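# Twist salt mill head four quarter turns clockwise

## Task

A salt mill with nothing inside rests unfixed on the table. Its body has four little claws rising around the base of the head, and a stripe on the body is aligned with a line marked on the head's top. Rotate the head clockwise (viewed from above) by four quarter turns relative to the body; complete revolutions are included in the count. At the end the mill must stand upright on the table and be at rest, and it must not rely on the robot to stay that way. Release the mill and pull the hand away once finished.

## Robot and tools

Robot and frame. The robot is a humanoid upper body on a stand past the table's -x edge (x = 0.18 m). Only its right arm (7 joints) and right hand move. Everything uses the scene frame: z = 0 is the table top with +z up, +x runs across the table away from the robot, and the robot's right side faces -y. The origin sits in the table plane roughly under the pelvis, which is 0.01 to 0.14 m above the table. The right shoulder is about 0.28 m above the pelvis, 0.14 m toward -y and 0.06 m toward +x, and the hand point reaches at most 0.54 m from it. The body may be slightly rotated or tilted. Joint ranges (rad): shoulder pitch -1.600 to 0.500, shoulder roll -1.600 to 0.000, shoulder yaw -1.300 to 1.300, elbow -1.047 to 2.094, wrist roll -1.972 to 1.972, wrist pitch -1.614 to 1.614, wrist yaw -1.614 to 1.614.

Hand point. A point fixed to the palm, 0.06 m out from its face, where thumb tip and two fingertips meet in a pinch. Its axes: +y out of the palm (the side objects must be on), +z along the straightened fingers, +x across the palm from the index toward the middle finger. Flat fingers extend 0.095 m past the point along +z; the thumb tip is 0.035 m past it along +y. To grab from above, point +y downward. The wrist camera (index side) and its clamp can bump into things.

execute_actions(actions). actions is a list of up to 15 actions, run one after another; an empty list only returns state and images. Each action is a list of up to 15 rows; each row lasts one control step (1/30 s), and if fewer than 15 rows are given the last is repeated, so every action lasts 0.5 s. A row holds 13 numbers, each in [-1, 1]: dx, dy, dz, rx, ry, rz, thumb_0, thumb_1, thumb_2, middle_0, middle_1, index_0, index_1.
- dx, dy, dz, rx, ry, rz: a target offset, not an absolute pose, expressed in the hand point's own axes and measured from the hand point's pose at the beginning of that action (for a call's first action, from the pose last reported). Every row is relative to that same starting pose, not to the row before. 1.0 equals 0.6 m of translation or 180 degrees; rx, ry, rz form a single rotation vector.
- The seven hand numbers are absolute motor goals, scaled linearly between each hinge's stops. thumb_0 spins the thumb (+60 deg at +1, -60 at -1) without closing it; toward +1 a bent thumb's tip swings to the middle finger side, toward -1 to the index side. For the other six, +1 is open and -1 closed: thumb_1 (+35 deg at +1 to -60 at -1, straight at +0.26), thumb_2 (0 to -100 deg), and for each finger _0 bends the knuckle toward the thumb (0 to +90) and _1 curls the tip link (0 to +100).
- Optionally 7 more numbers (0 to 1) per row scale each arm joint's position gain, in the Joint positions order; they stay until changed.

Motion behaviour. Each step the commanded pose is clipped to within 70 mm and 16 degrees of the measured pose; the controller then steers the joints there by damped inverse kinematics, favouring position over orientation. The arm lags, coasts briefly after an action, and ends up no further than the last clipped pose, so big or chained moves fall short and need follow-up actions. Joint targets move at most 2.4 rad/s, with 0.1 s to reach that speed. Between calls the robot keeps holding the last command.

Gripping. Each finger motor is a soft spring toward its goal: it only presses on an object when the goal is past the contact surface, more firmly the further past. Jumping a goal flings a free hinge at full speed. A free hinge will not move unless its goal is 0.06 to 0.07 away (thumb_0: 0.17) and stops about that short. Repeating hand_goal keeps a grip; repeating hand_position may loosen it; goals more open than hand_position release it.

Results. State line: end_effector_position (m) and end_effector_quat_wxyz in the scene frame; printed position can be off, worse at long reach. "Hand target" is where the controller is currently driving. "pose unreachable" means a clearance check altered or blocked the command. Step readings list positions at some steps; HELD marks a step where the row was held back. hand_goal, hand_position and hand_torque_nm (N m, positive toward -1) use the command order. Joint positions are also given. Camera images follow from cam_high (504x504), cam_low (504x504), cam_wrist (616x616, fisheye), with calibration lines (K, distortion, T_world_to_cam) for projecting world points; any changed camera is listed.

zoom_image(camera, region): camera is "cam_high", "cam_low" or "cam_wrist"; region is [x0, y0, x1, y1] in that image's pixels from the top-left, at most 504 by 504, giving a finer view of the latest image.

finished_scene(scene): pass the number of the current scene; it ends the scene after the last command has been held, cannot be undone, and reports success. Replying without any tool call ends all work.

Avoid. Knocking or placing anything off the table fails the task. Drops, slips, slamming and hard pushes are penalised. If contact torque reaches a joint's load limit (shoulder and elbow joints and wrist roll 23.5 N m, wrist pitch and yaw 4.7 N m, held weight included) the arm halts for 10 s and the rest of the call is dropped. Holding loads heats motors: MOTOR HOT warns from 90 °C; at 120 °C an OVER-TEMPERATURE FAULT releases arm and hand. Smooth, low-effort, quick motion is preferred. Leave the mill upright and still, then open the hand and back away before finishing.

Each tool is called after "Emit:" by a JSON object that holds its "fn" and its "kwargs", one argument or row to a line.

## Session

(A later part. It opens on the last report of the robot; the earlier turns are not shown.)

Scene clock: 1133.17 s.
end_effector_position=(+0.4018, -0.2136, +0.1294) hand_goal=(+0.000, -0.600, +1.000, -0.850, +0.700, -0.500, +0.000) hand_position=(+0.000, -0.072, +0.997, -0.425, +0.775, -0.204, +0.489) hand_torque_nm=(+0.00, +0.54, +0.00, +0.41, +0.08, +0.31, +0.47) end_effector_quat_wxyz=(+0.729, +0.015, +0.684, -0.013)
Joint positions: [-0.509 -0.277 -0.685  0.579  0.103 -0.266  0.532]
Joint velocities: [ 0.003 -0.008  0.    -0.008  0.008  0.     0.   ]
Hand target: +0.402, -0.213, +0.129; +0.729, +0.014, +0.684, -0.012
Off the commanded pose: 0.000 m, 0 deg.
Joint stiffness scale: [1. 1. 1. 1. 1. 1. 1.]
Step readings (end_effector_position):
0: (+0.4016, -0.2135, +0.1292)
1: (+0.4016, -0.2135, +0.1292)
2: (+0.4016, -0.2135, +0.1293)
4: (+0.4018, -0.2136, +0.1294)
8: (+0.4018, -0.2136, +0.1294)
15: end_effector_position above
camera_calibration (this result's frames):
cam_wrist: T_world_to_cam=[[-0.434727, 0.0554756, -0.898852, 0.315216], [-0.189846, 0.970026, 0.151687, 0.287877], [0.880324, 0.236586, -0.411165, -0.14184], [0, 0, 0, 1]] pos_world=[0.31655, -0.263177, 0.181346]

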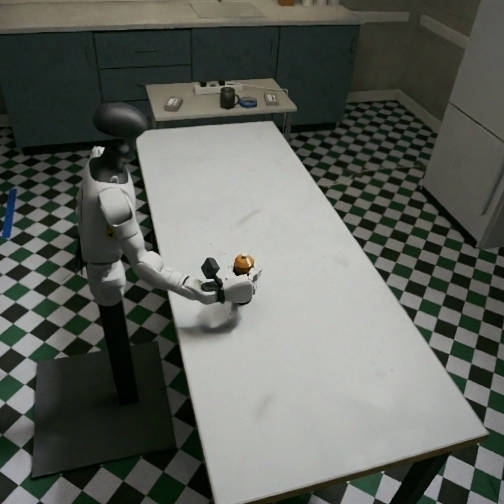

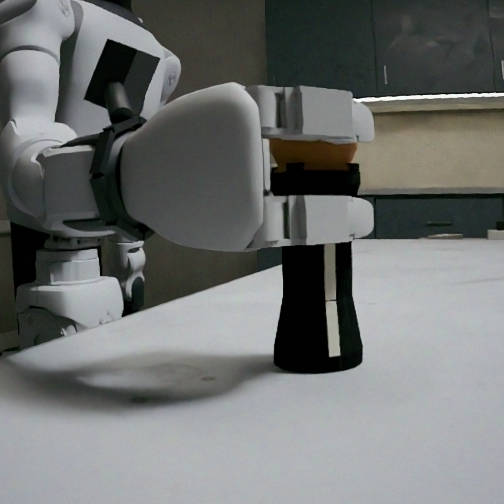

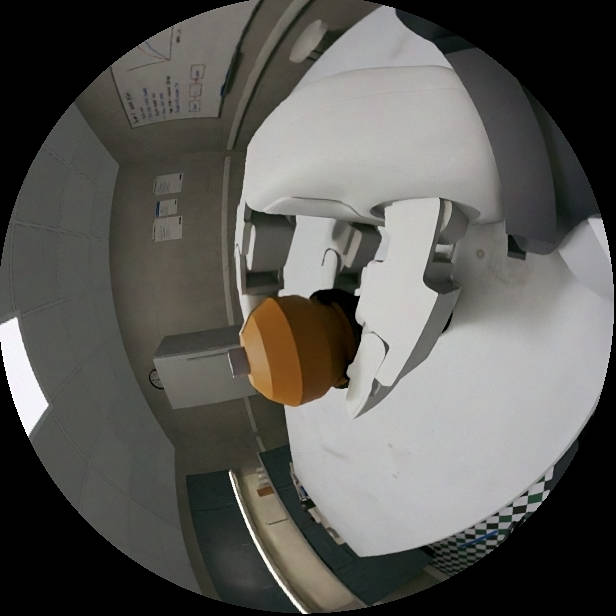

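Emit:
{"fn": "execute_actions", "kwargs": {
  "actions": [
    [[0,0,0,0,0,0,0,-0.6,1,-0.85,0.7,-0.48,-0.1],[0,0,0,0,0,0,0,-0.6,1,-0.85,0.7,-0.45,-0.2],[0,0,0,0,0,0,0,-0.6,1,-0.85,0.7,-0.42,-0.3],[0,0,0,0,0,0,0,-0.6,1,-0.85,0.7,-0.39,-0.35],[0,0,0,0,0,0,0,-0.6,1,-0.85,0.7,-0.36,-0.4],[0,0,0,0,0,0,0,-0.6,1,-0.85,0.7,-0.33,-0.45],[0,0,0,0,0,0,0,-0.6,1,-0.85,0.7,-0.3,-0.5],[0,0,0,0,0,0,0,-0.6,1,-0.85,0.7,-0.27,-0.55],[0,0,0,0,0,0,0,-0.6,1,-0.85,0.7,-0.24,-0.6],[0,0,0,0,0,0,0,-0.6,1,-0.85,0.7,-0.21,-0.65],[0,0,0,0,0,0,0,-0.6,1,-0.85,0.7,-0.18,-0.7],[0,0,0,0,0,0,0,-0.6,1,-0.85,0.7,-0.15,-0.75],[0,0,0,0,0,0,0,-0.6,1,-0.85,0.7,-0.15,-0.8]]
  ]
}}

Emit:
{"fn": "zoom_image", "kwargs": {
  "camera": "cam_high",
  "region": [210, 240, 280, 300]
}}

Scene clock: 1143.40 s.
end_effector_position=(+0.4019, -0.2137, +0.1294) hand_goal=(+0.000, -0.600, +1.000, -0.850, +0.700, -0.150, -0.800) hand_position=(+0.000, -0.072, +0.997, -0.427, +0.775, +0.166, -0.220) hand_torque_nm=(+0.00, +0.54, +0.00, +0.41, +0.08, +0.34, +0.55) end_effector_quat_wxyz=(+0.729, +0.015, +0.684, -0.013)
Joint positions: [-0.509 -0.277 -0.685  0.579  0.103 -0.265  0.532]
Joint velocities: [ 0.005  0.005  0.    -0.002 -0.002  0.     0.   ]
Hand target: +0.402, -0.214, +0.129; +0.729, +0.015, +0.684, -0.013
Off the commanded pose: 0.000 m, 0 deg.
Joint stiffness scale: [1. 1. 1. 1. 1. 1. 1.]
Step readings (end_effector_position):
0: (+0.4018, -0.2136, +0.1294)
1: (+0.4018, -0.2136, +0.1294)
2: (+0.4018, -0.2136, +0.1294)
4: (+0.4019, -0.2137, +0.1294)
8: (+0.4019, -0.2137, +0.1294)
15: end_effector_position above
camera_calibration (this result's frames):
cam_wrist: T_world_to_cam=[[-0.435014, 0.0559404, -0.898684, 0.315393], [-0.189278, 0.970087, 0.152006, 0.287701], [0.880305, 0.236226, -0.411413, -0.141917], [0, 0, 0, 1]] pos_world=[0.316586, -0.263214, 0.18132]

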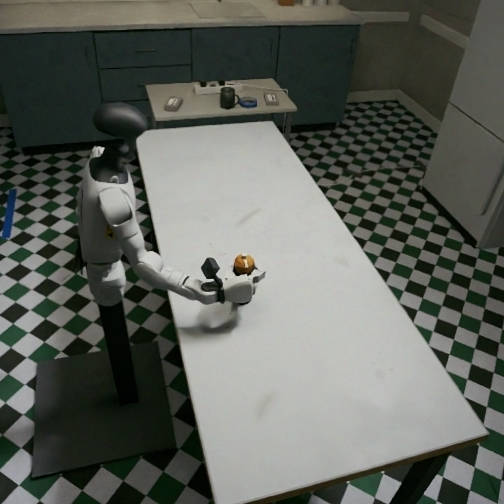

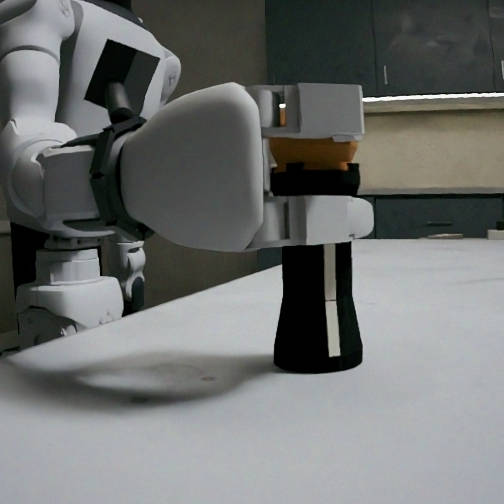

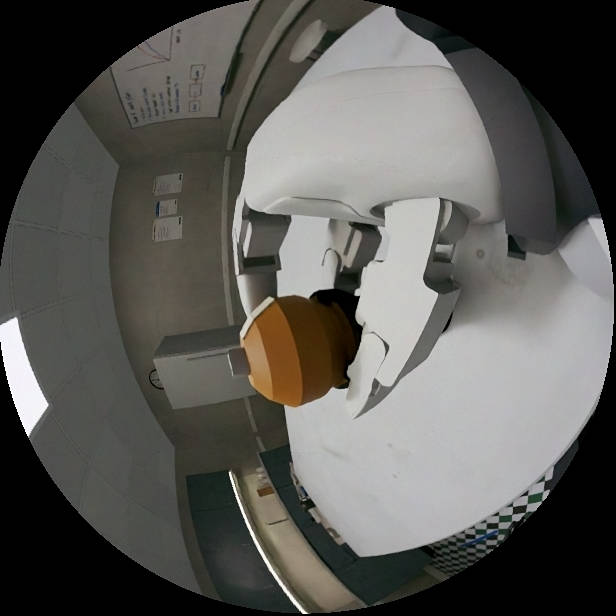

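Region (210, 240, 280, 300) of cam_high's 504x504 image, scaled by 7.200, with more detail than that image has; it fills the top 432 rows of this view, and the rest is white.

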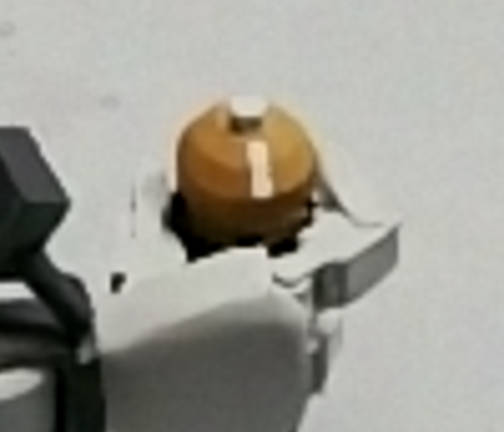

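Emit:
{"fn": "execute_actions", "kwargs": {
  "actions": [
    [[0,0,0,0,0,0,0,-0.6,1,-0.85,0.7,-0.12,-0.85],[0,0,0,0,0,0,0,-0.6,1,-0.85,0.7,-0.08,-0.9],[0,0,0,0,0,0,0,-0.6,1,-0.85,0.7,-0.04,-0.95],[0,0,0,0,0,0,0,-0.6,1,-0.85,0.7,0.0,-1],[0,0,0,0,0,0,0,-0.6,1,-0.85,0.7,0.04,-1],[0,0,0,0,0,0,0,-0.6,1,-0.85,0.7,0.08,-1],[0,0,0,0,0,0,0,-0.6,1,-0.85,0.7,0.12,-1],[0,0,0,0,0,0,0,-0.6,1,-0.85,0.7,0.16,-1],[0,0,0,0,0,0,0,-0.6,1,-0.85,0.7,0.2,-1]]
  ]
}}

Emit:
{"fn": "zoom_image", "kwargs": {
  "camera": "cam_high",
  "region": [210, 240, 280, 300]
}}

Scene clock: 1151.47 s.
end_effector_position=(+0.4019, -0.2137, +0.1293) hand_goal=(+0.000, -0.600, +1.000, -0.850, +0.700, +0.200, -1.000) hand_position=(+0.000, -0.072, +0.997, -0.427, +0.775, +0.405, -0.649) hand_torque_nm=(+0.00, +0.54, +0.00, +0.41, +0.08, +0.20, +0.37) end_effector_quat_wxyz=(+0.729, +0.015, +0.684, -0.013)
Joint positions: [-0.509 -0.277 -0.685  0.579  0.103 -0.264  0.532]
Joint velocities: [ 0.008 -0.005 -0.005  0.003  0.003  0.     0.   ]
Hand target: +0.402, -0.214, +0.129; +0.729, +0.015, +0.684, -0.013
Off the commanded pose: 0.000 m, 0 deg.
Joint stiffness scale: [1. 1. 1. 1. 1. 1. 1.]
Step readings (end_effector_position):
0: (+0.4019, -0.2137, +0.1294)
1: (+0.4019, -0.2137, +0.1294)
2: (+0.4019, -0.2137, +0.1294)
4: (+0.4019, -0.2137, +0.1293)
8: (+0.4019, -0.2137, +0.1293)
15: end_effector_position above
camera_calibration (this result's frames):
cam_wrist: T_world_to_cam=[[-0.435669, 0.0563752, -0.89834, 0.315625], [-0.189145, 0.970019, 0.152603, 0.287578], [0.88001, 0.236401, -0.411944, -0.141739], [0, 0, 0, 1]] pos_world=[0.316634, -0.263243, 0.181264]

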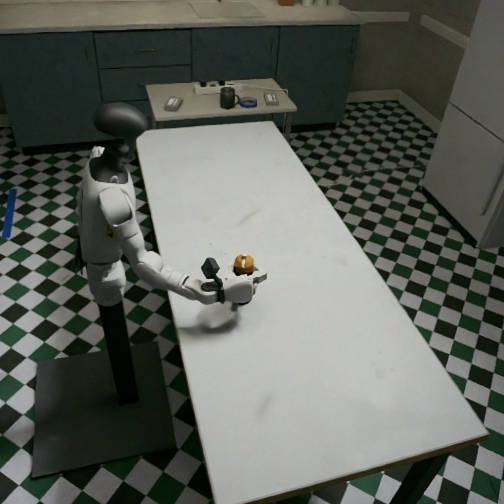

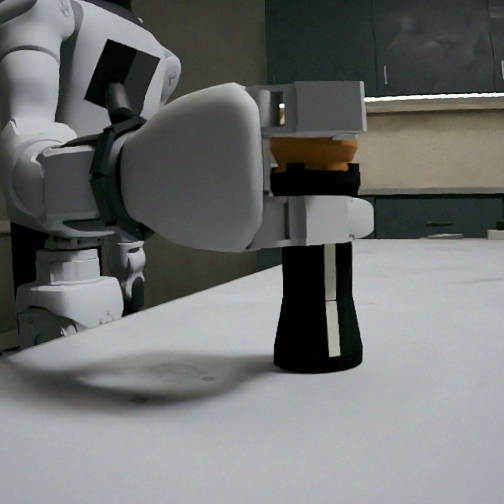

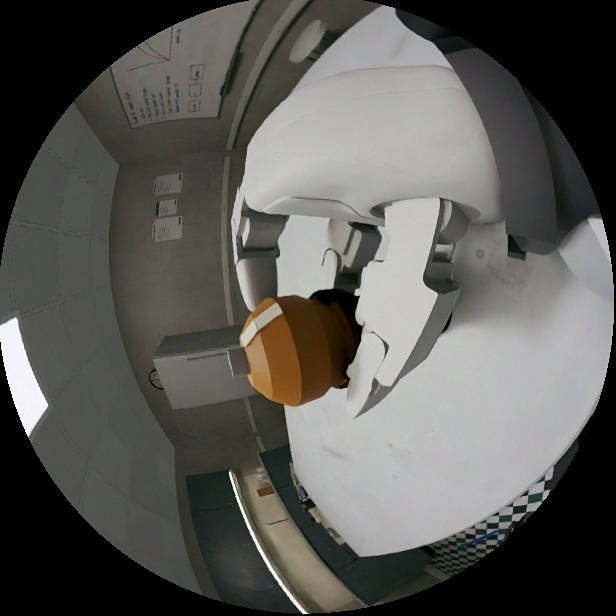

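Region (210, 240, 280, 300) of cam_high's 504x504 image, scaled by 7.200, with more detail than that image has; it fills the top 432 rows of this view, and the rest is white.

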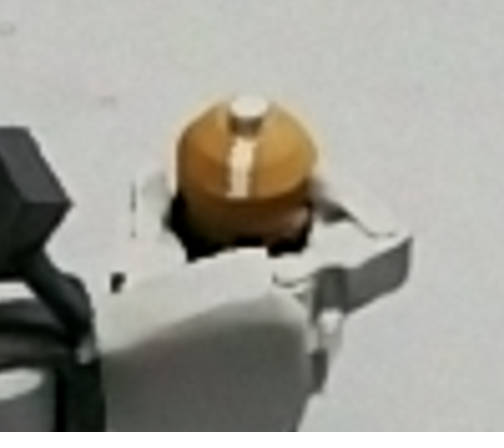

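Emit:
{"fn": "execute_actions", "kwargs": {
  "actions": [
    [[0,0,0,0,0,0,0,-0.6,1,-0.85,0.7,0.35,-1],[0,0,0,0,0,0,0,-0.6,1,-0.85,0.7,0.5,-1],[0,0,0,0,0,0,0,-0.6,1,-0.85,0.7,0.65,-1],[0,0,0,0,0,0,0,-0.6,1,-0.85,0.7,0.8,-1],[0,0,0,0,0,0,0,-0.6,1,-0.85,0.7,0.9,-0.9],[0,0,0,0,0,0,0,-0.6,1,-0.85,0.7,0.9,-0.7],[0,0,0,0,0,0,0,-0.6,1,-0.85,0.7,0.9,-0.5],[0,0,0,0,0,0,0,-0.6,1,-0.85,0.7,0.9,-0.3],[0,0,0,0,0,0,0,-0.6,1,-0.85,0.7,0.9,-0.1],[0,0,0,0,0,0,0,-0.6,1,-0.85,0.7,0.9,0.1],[0,0,0,0,0,0,0,-0.6,1,-0.85,0.7,0.9,0.3],[0,0,0,0,0,0,0,-0.6,1,-0.85,0.7,0.9,0.5],[0,0,0,0,0,0,0,-0.6,1,-0.85,0.7,0.8,0.65],[0,0,0,0,0,0,0,-0.6,1,-0.85,0.7,0.7,0.8],[0,0,0,0,0,0,0,-0.6,1,-0.85,0.7,0.6,0.8]],
    [[0,0,0,0,0,0,0,-0.6,1,-0.85,0.7,0.45,0.8],[0,0,0,0,0,0,0,-0.6,1,-0.85,0.7,0.3,0.8],[0,0,0,0,0,0,0,-0.6,1,-0.85,0.7,0.15,0.8],[0,0,0,0,0,0,0,-0.6,1,-0.85,0.7,0,0.8],[0,0,0,0,0,0,0,-0.6,1,-0.85,0.7,-0.15,0.8],[0,0,0,0,0,0,0,-0.6,1,-0.85,0.7,-0.28,0.8],[0,0,0,0,0,0,0,-0.6,1,-0.85,0.7,-0.4,0.8],[0,0,0,0,0,0,0,-0.6,1,-0.85,0.7,-0.5,0.8],[0,0,0,0,0,0,0,-0.6,1,-0.85,0.7,-0.6,0.75],[0,0,0,0,0,0,0,-0.6,1,-0.85,0.7,-0.7,0.7],[0,0,0,0,0,0,0,-0.6,1,-0.85,0.7,-0.7,0.6],[0,0,0,0,0,0,0,-0.6,1,-0.85,0.7,-0.68,0.5],[0,0,0,0,0,0,0,-0.6,1,-0.85,0.7,-0.66,0.42],[0,0,0,0,0,0,0,-0.6,1,-0.85,0.7,-0.63,0.34],[0,0,0,0,0,0,0,-0.6,1,-0.85,0.7,-0.6,0.27]],
    [[0,0,0,0,0,0,0,-0.6,1,-0.85,0.7,-0.57,0.2],[0,0,0,0,0,0,0,-0.6,1,-0.85,0.7,-0.54,0.13],[0,0,0,0,0,0,0,-0.6,1,-0.85,0.7,-0.51,0.06],[0,0,0,0,0,0,0,-0.6,1,-0.85,0.7,-0.49,-0.02],[0,0,0,0,0,0,0,-0.6,1,-0.85,0.7,-0.47,-0.1],[0,0,0,0,0,0,0,-0.6,1,-0.85,0.7,-0.44,-0.18],[0,0,0,0,0,0,0,-0.6,1,-0.85,0.7,-0.41,-0.26],[0,0,0,0,0,0,0,-0.6,1,-0.85,0.7,-0.38,-0.33],[0,0,0,0,0,0,0,-0.6,1,-0.85,0.7,-0.35,-0.4],[0,0,0,0,0,0,0,-0.6,1,-0.85,0.7,-0.32,-0.47],[0,0,0,0,0,0,0,-0.6,1,-0.85,0.7,-0.28,-0.54],[0,0,0,0,0,0,0,-0.6,1,-0.85,0.7,-0.24,-0.61],[0,0,0,0,0,0,0,-0.6,1,-0.85,0.7,-0.2,-0.68],[0,0,0,0,0,0,0,-0.6,1,-0.85,0.7,-0.17,-0.75],[0,0,0,0,0,0,0,-0.6,1,-0.85,0.7,-0.14,-0.82]],
    [[0,0,0,0,0,0,0,-0.6,1,-0.85,0.7,-0.1,-0.88],[0,0,0,0,0,0,0,-0.6,1,-0.85,0.7,-0.06,-0.94],[0,0,0,0,0,0,0,-0.6,1,-0.85,0.7,-0.02,-1],[0,0,0,0,0,0,0,-0.6,1,-0.85,0.7,0.02,-1],[0,0,0,0,0,0,0,-0.6,1,-0.85,0.7,0.06,-1],[0,0,0,0,0,0,0,-0.6,1,-0.85,0.7,0.1,-1],[0,0,0,0,0,0,0,-0.6,1,-0.85,0.7,0.14,-1],[0,0,0,0,0,0,0,-0.6,1,-0.85,0.7,0.18,-1],[0,0,0,0,0,0,0,-0.6,1,-0.85,0.7,0.2,-1]]
  ]
}}

Emit:
{"fn": "zoom_image", "kwargs": {
  "camera": "cam_high",
  "region": [210, 240, 280, 300]
}}

Scene clock: 1189.10 s.
end_effector_position=(+0.4020, -0.2137, +0.1292) hand_goal=(+0.000, -0.600, +1.000, -0.850, +0.700, +0.200, -1.000) hand_position=(+0.000, -0.072, +0.997, -0.428, +0.775, +0.405, -0.652) hand_torque_nm=(+0.00, +0.54, +0.00, +0.41, +0.08, +0.20, +0.37) end_effector_quat_wxyz=(+0.729, +0.016, +0.684, -0.013)
Joint positions: [-0.509 -0.276 -0.685  0.58   0.103 -0.263  0.531]
Joint velocities: [ 0.011 -0.005 -0.009  0.002 -0.002  0.     0.   ]
Hand target: +0.402, -0.214, +0.129; +0.729, +0.016, +0.684, -0.013
Off the commanded pose: 0.000 m, 0 deg.
Joint stiffness scale: [1. 1. 1. 1. 1. 1. 1.]
Step readings (end_effector_position; steps 1 to 15: 1st action; 16 to 30: 2nd action; 31 to 45: 3rd action; 46 to 60: 4th action):
0: (+0.4019, -0.2137, +0.1293)
1: (+0.4019, -0.2137, +0.1293)
2: (+0.4019, -0.2137, +0.1292)
4: (+0.4019, -0.2137, +0.1292)
8: (+0.4019, -0.2137, +0.1292)
15: (+0.4019, -0.2137, +0.1292)
16: (+0.4019, -0.2137, +0.1292)
17: (+0.4019, -0.2137, +0.1292)
19: (+0.4019, -0.2137, +0.1292)
23: (+0.4019, -0.2137, +0.1292)
30: (+0.4019, -0.2137, +0.1293)
31: (+0.4020, -0.2137, +0.1293)
32: (+0.4020, -0.2137, +0.1293)
34: (+0.4020, -0.2137, +0.1293)
38: (+0.4020, -0.2137, +0.1293)
45: (+0.4020, -0.2137, +0.1293)
46: (+0.4020, -0.2137, +0.1293)
47: (+0.4020, -0.2137, +0.1293)
49: (+0.4020, -0.2137, +0.1293)
53: (+0.4020, -0.2137, +0.1292)
60: end_effector_position above
camera_calibration (this result's frames):
cam_wrist: T_world_to_cam=[[-0.436162, 0.0571799, -0.89805, 0.315953], [-0.188442, 0.970048, 0.153286, 0.287298], [0.879916, 0.236087, -0.412323, -0.141818], [0, 0, 0, 1]] pos_world=[0.316733, -0.263278, 0.181228]

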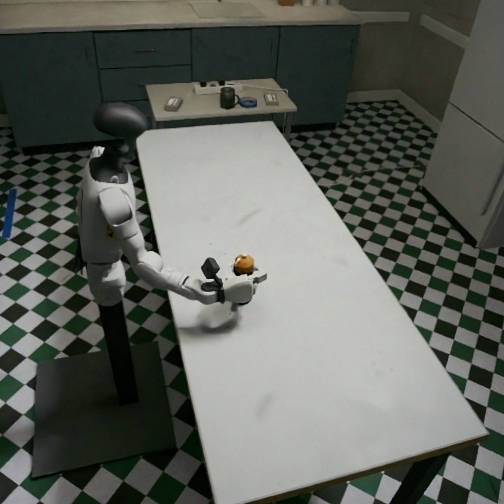

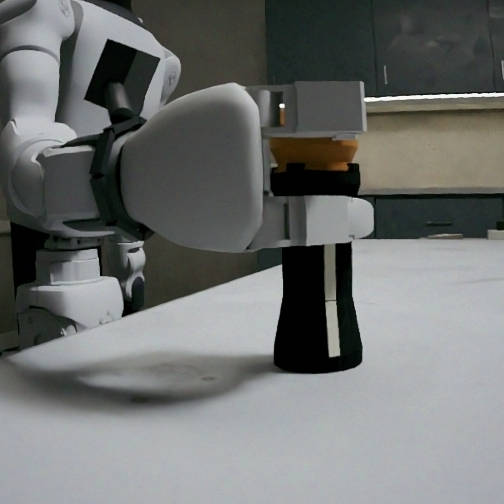

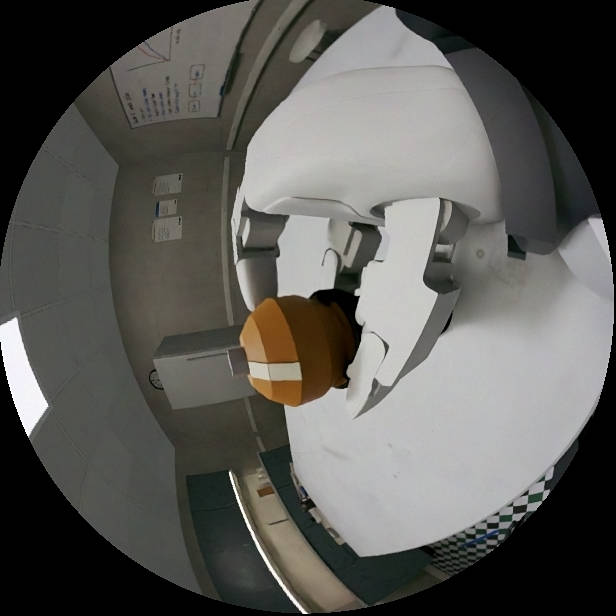

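Region (210, 240, 280, 300) of cam_high's 504x504 image, scaled by 7.200, with more detail than that image has; it fills the top 432 rows of this view, and the rest is white.

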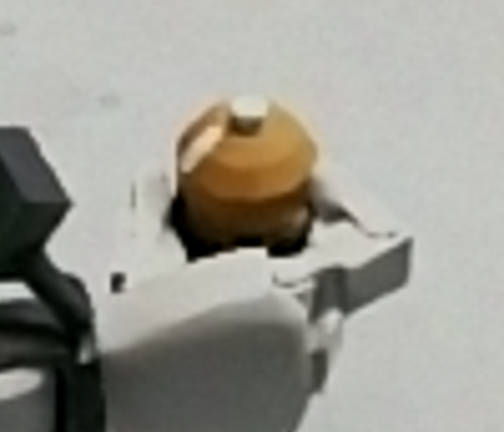

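Emit:
{"fn": "execute_actions", "kwargs": {
  "actions": [
    [[0,0,0,0,0,0,0,-0.6,1,-0.85,0.7,0.35,-1],[0,0,0,0,0,0,0,-0.6,1,-0.85,0.7,0.5,-1],[0,0,0,0,0,0,0,-0.6,1,-0.85,0.7,0.65,-1],[0,0,0,0,0,0,0,-0.6,1,-0.85,0.7,0.8,-1],[0,0,0,0,0,0,0,-0.6,1,-0.85,0.7,0.9,-0.9],[0,0,0,0,0,0,0,-0.6,1,-0.85,0.7,0.9,-0.7],[0,0,0,0,0,0,0,-0.6,1,-0.85,0.7,0.9,-0.5],[0,0,0,0,0,0,0,-0.6,1,-0.85,0.7,0.9,-0.3],[0,0,0,0,0,0,0,-0.6,1,-0.85,0.7,0.9,-0.1],[0,0,0,0,0,0,0,-0.6,1,-0.85,0.7,0.9,0.1],[0,0,0,0,0,0,0,-0.6,1,-0.85,0.7,0.9,0.3],[0,0,0,0,0,0,0,-0.6,1,-0.85,0.7,0.9,0.5],[0,0,0,0,0,0,0,-0.6,1,-0.85,0.7,0.8,0.65],[0,0,0,0,0,0,0,-0.6,1,-0.85,0.7,0.7,0.8],[0,0,0,0,0,0,0,-0.6,1,-0.85,0.7,0.6,0.8]],
    [[0,0,0,0,0,0,0,-0.6,1,-0.85,0.7,0.45,0.8],[0,0,0,0,0,0,0,-0.6,1,-0.85,0.7,0.3,0.8],[0,0,0,0,0,0,0,-0.6,1,-0.85,0.7,0.15,0.8],[0,0,0,0,0,0,0,-0.6,1,-0.85,0.7,0,0.8],[0,0,0,0,0,0,0,-0.6,1,-0.85,0.7,-0.15,0.8],[0,0,0,0,0,0,0,-0.6,1,-0.85,0.7,-0.28,0.8],[0,0,0,0,0,0,0,-0.6,1,-0.85,0.7,-0.4,0.8],[0,0,0,0,0,0,0,-0.6,1,-0.85,0.7,-0.5,0.8],[0,0,0,0,0,0,0,-0.6,1,-0.85,0.7,-0.6,0.75],[0,0,0,0,0,0,0,-0.6,1,-0.85,0.7,-0.7,0.7],[0,0,0,0,0,0,0,-0.6,1,-0.85,0.7,-0.7,0.6],[0,0,0,0,0,0,0,-0.6,1,-0.85,0.7,-0.68,0.5],[0,0,0,0,0,0,0,-0.6,1,-0.85,0.7,-0.66,0.42],[0,0,0,0,0,0,0,-0.6,1,-0.85,0.7,-0.63,0.34],[0,0,0,0,0,0,0,-0.6,1,-0.85,0.7,-0.6,0.27]],
    [[0,0,0,0,0,0,0,-0.6,1,-0.85,0.7,-0.57,0.2],[0,0,0,0,0,0,0,-0.6,1,-0.85,0.7,-0.54,0.13],[0,0,0,0,0,0,0,-0.6,1,-0.85,0.7,-0.51,0.06],[0,0,0,0,0,0,0,-0.6,1,-0.85,0.7,-0.49,-0.02],[0,0,0,0,0,0,0,-0.6,1,-0.85,0.7,-0.47,-0.1],[0,0,0,0,0,0,0,-0.6,1,-0.85,0.7,-0.44,-0.18],[0,0,0,0,0,0,0,-0.6,1,-0.85,0.7,-0.41,-0.26],[0,0,0,0,0,0,0,-0.6,1,-0.85,0.7,-0.38,-0.33],[0,0,0,0,0,0,0,-0.6,1,-0.85,0.7,-0.35,-0.4],[0,0,0,0,0,0,0,-0.6,1,-0.85,0.7,-0.32,-0.47],[0,0,0,0,0,0,0,-0.6,1,-0.85,0.7,-0.28,-0.54],[0,0,0,0,0,0,0,-0.6,1,-0.85,0.7,-0.24,-0.61],[0,0,0,0,0,0,0,-0.6,1,-0.85,0.7,-0.2,-0.68],[0,0,0,0,0,0,0,-0.6,1,-0.85,0.7,-0.17,-0.75],[0,0,0,0,0,0,0,-0.6,1,-0.85,0.7,-0.14,-0.82]],
    [[0,0,0,0,0,0,0,-0.6,1,-0.85,0.7,-0.1,-0.88],[0,0,0,0,0,0,0,-0.6,1,-0.85,0.7,-0.06,-0.94],[0,0,0,0,0,0,0,-0.6,1,-0.85,0.7,-0.02,-1],[0,0,0,0,0,0,0,-0.6,1,-0.85,0.7,0.02,-1],[0,0,0,0,0,0,0,-0.6,1,-0.85,0.7,0.06,-1],[0,0,0,0,0,0,0,-0.6,1,-0.85,0.7,0.1,-1],[0,0,0,0,0,0,0,-0.6,1,-0.85,0.7,0.15,-1],[0,0,0,0,0,0,0,-0.6,1,-0.85,0.7,0.2,-1],[0,0,0,0,0,0,0,-0.6,1,-0.85,0.7,0.35,-1],[0,0,0,0,0,0,0,-0.6,1,-0.85,0.7,0.5,-1],[0,0,0,0,0,0,0,-0.6,1,-0.85,0.7,0.65,-1],[0,0,0,0,0,0,0,-0.6,1,-0.85,0.7,0.8,-1],[0,0,0,0,0,0,0,-0.6,1,-0.85,0.7,0.9,-0.9],[0,0,0,0,0,0,0,-0.6,1,-0.85,0.7,0.9,-0.7],[0,0,0,0,0,0,0,-0.6,1,-0.85,0.7,0.9,-0.5]],
    [[0,0,0,0,0,0,0,-0.6,1,-0.85,0.7,0.9,-0.3],[0,0,0,0,0,0,0,-0.6,1,-0.85,0.7,0.9,-0.05],[0,0,0,0,0,0,0,-0.6,1,-0.85,0.7,0.9,0.2],[0,0,0,0,0,0,0,-0.6,1,-0.85,0.7,0.85,0.45],[0,0,0,0,0,0,0,-0.6,1,-0.85,0.7,0.75,0.65],[0,0,0,0,0,0,0,-0.6,1,-0.85,0.7,0.6,0.8],[0,0,0,0,0,0,0,-0.6,1,-0.85,0.7,0.45,0.8],[0,0,0,0,0,0,0,-0.6,1,-0.85,0.7,0.3,0.8],[0,0,0,0,0,0,0,-0.6,1,-0.85,0.7,0.15,0.8],[0,0,0,0,0,0,0,-0.6,1,-0.85,0.7,0,0.8],[0,0,0,0,0,0,0,-0.6,1,-0.85,0.7,-0.15,0.8],[0,0,0,0,0,0,0,-0.6,1,-0.85,0.7,-0.28,0.8],[0,0,0,0,0,0,0,-0.6,1,-0.85,0.7,-0.4,0.8],[0,0,0,0,0,0,0,-0.6,1,-0.85,0.7,-0.5,0.8],[0,0,0,0,0,0,0,-0.6,1,-0.85,0.7,-0.6,0.75]],
    [[0,0,0,0,0,0,0,-0.6,1,-0.85,0.7,-0.7,0.7],[0,0,0,0,0,0,0,-0.6,1,-0.85,0.7,-0.7,0.6],[0,0,0,0,0,0,0,-0.6,1,-0.85,0.7,-0.68,0.5],[0,0,0,0,0,0,0,-0.6,1,-0.85,0.7,-0.66,0.42],[0,0,0,0,0,0,0,-0.6,1,-0.85,0.7,-0.63,0.34],[0,0,0,0,0,0,0,-0.6,1,-0.85,0.7,-0.6,0.27],[0,0,0,0,0,0,0,-0.6,1,-0.85,0.7,-0.57,0.2],[0,0,0,0,0,0,0,-0.6,1,-0.85,0.7,-0.54,0.13],[0,0,0,0,0,0,0,-0.6,1,-0.85,0.7,-0.51,0.06],[0,0,0,0,0,0,0,-0.6,1,-0.85,0.7,-0.49,-0.02],[0,0,0,0,0,0,0,-0.6,1,-0.85,0.7,-0.47,-0.1],[0,0,0,0,0,0,0,-0.6,1,-0.85,0.7,-0.44,-0.18],[0,0,0,0,0,0,0,-0.6,1,-0.85,0.7,-0.41,-0.26],[0,0,0,0,0,0,0,-0.6,1,-0.85,0.7,-0.38,-0.33],[0,0,0,0,0,0,0,-0.6,1,-0.85,0.7,-0.35,-0.4]],
    [[0,0,0,0,0,0,0,-0.6,1,-0.85,0.7,-0.32,-0.47],[0,0,0,0,0,0,0,-0.6,1,-0.85,0.7,-0.28,-0.54],[0,0,0,0,0,0,0,-0.6,1,-0.85,0.7,-0.24,-0.61],[0,0,0,0,0,0,0,-0.6,1,-0.85,0.7,-0.2,-0.68],[0,0,0,0,0,0,0,-0.6,1,-0.85,0.7,-0.17,-0.75],[0,0,0,0,0,0,0,-0.6,1,-0.85,0.7,-0.14,-0.82],[0,0,0,0,0,0,0,-0.6,1,-0.85,0.7,-0.1,-0.88],[0,0,0,0,0,0,0,-0.6,1,-0.85,0.7,-0.06,-0.94],[0,0,0,0,0,0,0,-0.6,1,-0.85,0.7,-0.02,-1],[0,0,0,0,0,0,0,-0.6,1,-0.85,0.7,0.02,-1],[0,0,0,0,0,0,0,-0.6,1,-0.85,0.7,0.06,-1],[0,0,0,0,0,0,0,-0.6,1,-0.85,0.7,0.1,-1],[0,0,0,0,0,0,0,-0.6,1,-0.85,0.7,0.15,-1],[0,0,0,0,0,0,0,-0.6,1,-0.85,0.7,0.2,-1]]
  ]
}}

Emit:
{"fn": "zoom_image", "kwargs": {
  "camera": "cam_high",
  "region": [210, 240, 280, 300]
}}

Scene clock: 1239.43 s.
end_effector_position=(+0.4020, -0.2137, +0.1292) hand_goal=(+0.000, -0.600, +1.000, -0.850, +0.700, +0.200, -1.000) hand_position=(+0.000, -0.072, +0.997, -0.428, +0.775, +0.367, -0.574) hand_torque_nm=(+0.00, +0.54, +0.00, +0.41, +0.08, +0.21, +0.38) end_effector_quat_wxyz=(+0.729, +0.016, +0.684, -0.013)
Joint positions: [-0.509 -0.276 -0.685  0.579  0.103 -0.263  0.531]
Joint velocities: [-0.005  0.003 -0.008 -0.002 -0.003  0.     0.   ]
Hand target: +0.402, -0.214, +0.129; +0.729, +0.016, +0.684, -0.013
Off the commanded pose: 0.000 m, 0 deg.
Joint stiffness scale: [1. 1. 1. 1. 1. 1. 1.]
Step readings (end_effector_position; steps 1 to 15: 1st action; 16 to 30: 2nd action; 31 to 45: 3rd action; 46 to 60: 4th action; 61 to 75: 5th action; 76 to 90: 6th action; 91 to 105: 7th action):
0: (+0.4020, -0.2137, +0.1292)
1: (+0.4020, -0.2137, +0.1292)
2: (+0.4020, -0.2137, +0.1292)
4: (+0.4019, -0.2137, +0.1293)
8: (+0.4019, -0.2137, +0.1293)
15: (+0.4019, -0.2137, +0.1293)
16: (+0.4019, -0.2137, +0.1293)
17: (+0.4019, -0.2137, +0.1293)
19: (+0.4019, -0.2137, +0.1293)
23: (+0.4019, -0.2137, +0.1293)
30: (+0.4020, -0.2137, +0.1293)
31: (+0.4020, -0.2137, +0.1293)
32: (+0.4020, -0.2137, +0.1293)
34: (+0.4020, -0.2137, +0.1293)
38: (+0.4020, -0.2137, +0.1293)
45: (+0.4020, -0.2137, +0.1293)
46: (+0.4020, -0.2137, +0.1293)
47: (+0.4020, -0.2137, +0.1293)
49: (+0.4020, -0.2137, +0.1293)
53: (+0.4020, -0.2137, +0.1292)
60: (+0.4019, -0.2137, +0.1293)
61: (+0.4019, -0.2137, +0.1293)
62: (+0.4019, -0.2137, +0.1293)
64: (+0.4019, -0.2137, +0.1293)
68: (+0.4019, -0.2137, +0.1293)
75: (+0.4019, -0.2137, +0.1293)
76: (+0.4019, -0.2137, +0.1292)
77: (+0.4019, -0.2137, +0.1292)
79: (+0.4019, -0.2137, +0.1292)
83: (+0.4020, -0.2137, +0.1293)
90: (+0.4020, -0.2137, +0.1293)
91: (+0.4020, -0.2137, +0.1293)
92: (+0.4020, -0.2137, +0.1293)
94: (+0.4020, -0.2137, +0.1293)
98: (+0.4020, -0.2137, +0.1293)
105: end_effector_position above
camera_calibration (this result's frames):
cam_wrist: T_world_to_cam=[[-0.436316, 0.0571834, -0.897975, 0.315994], [-0.188577, 0.970004, 0.153397, 0.287313], [0.879811, 0.236267, -0.412445, -0.141722], [0, 0, 0, 1]] pos_world=[0.316743, -0.26328, 0.181229]

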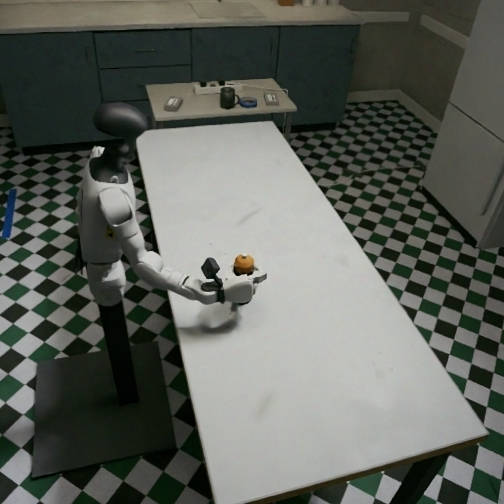

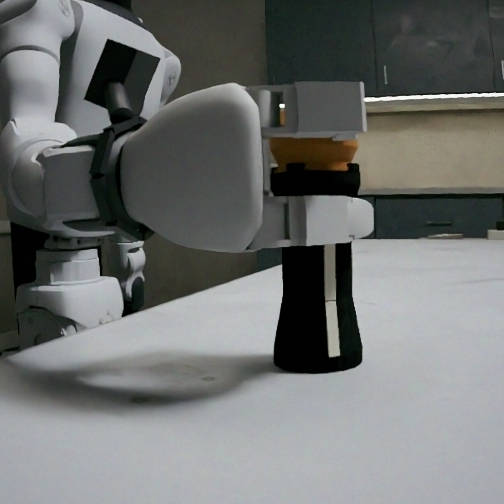

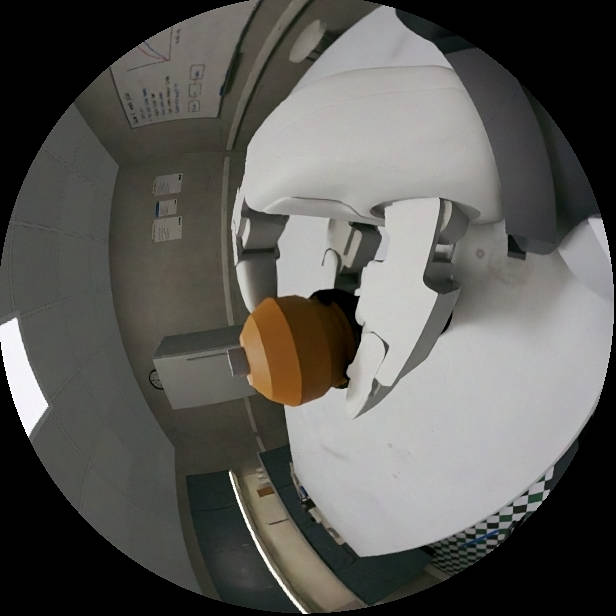

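Region (210, 240, 280, 300) of cam_high's 504x504 image, scaled by 7.200, with more detail than that image has; it fills the top 432 rows of this view, and the rest is white.

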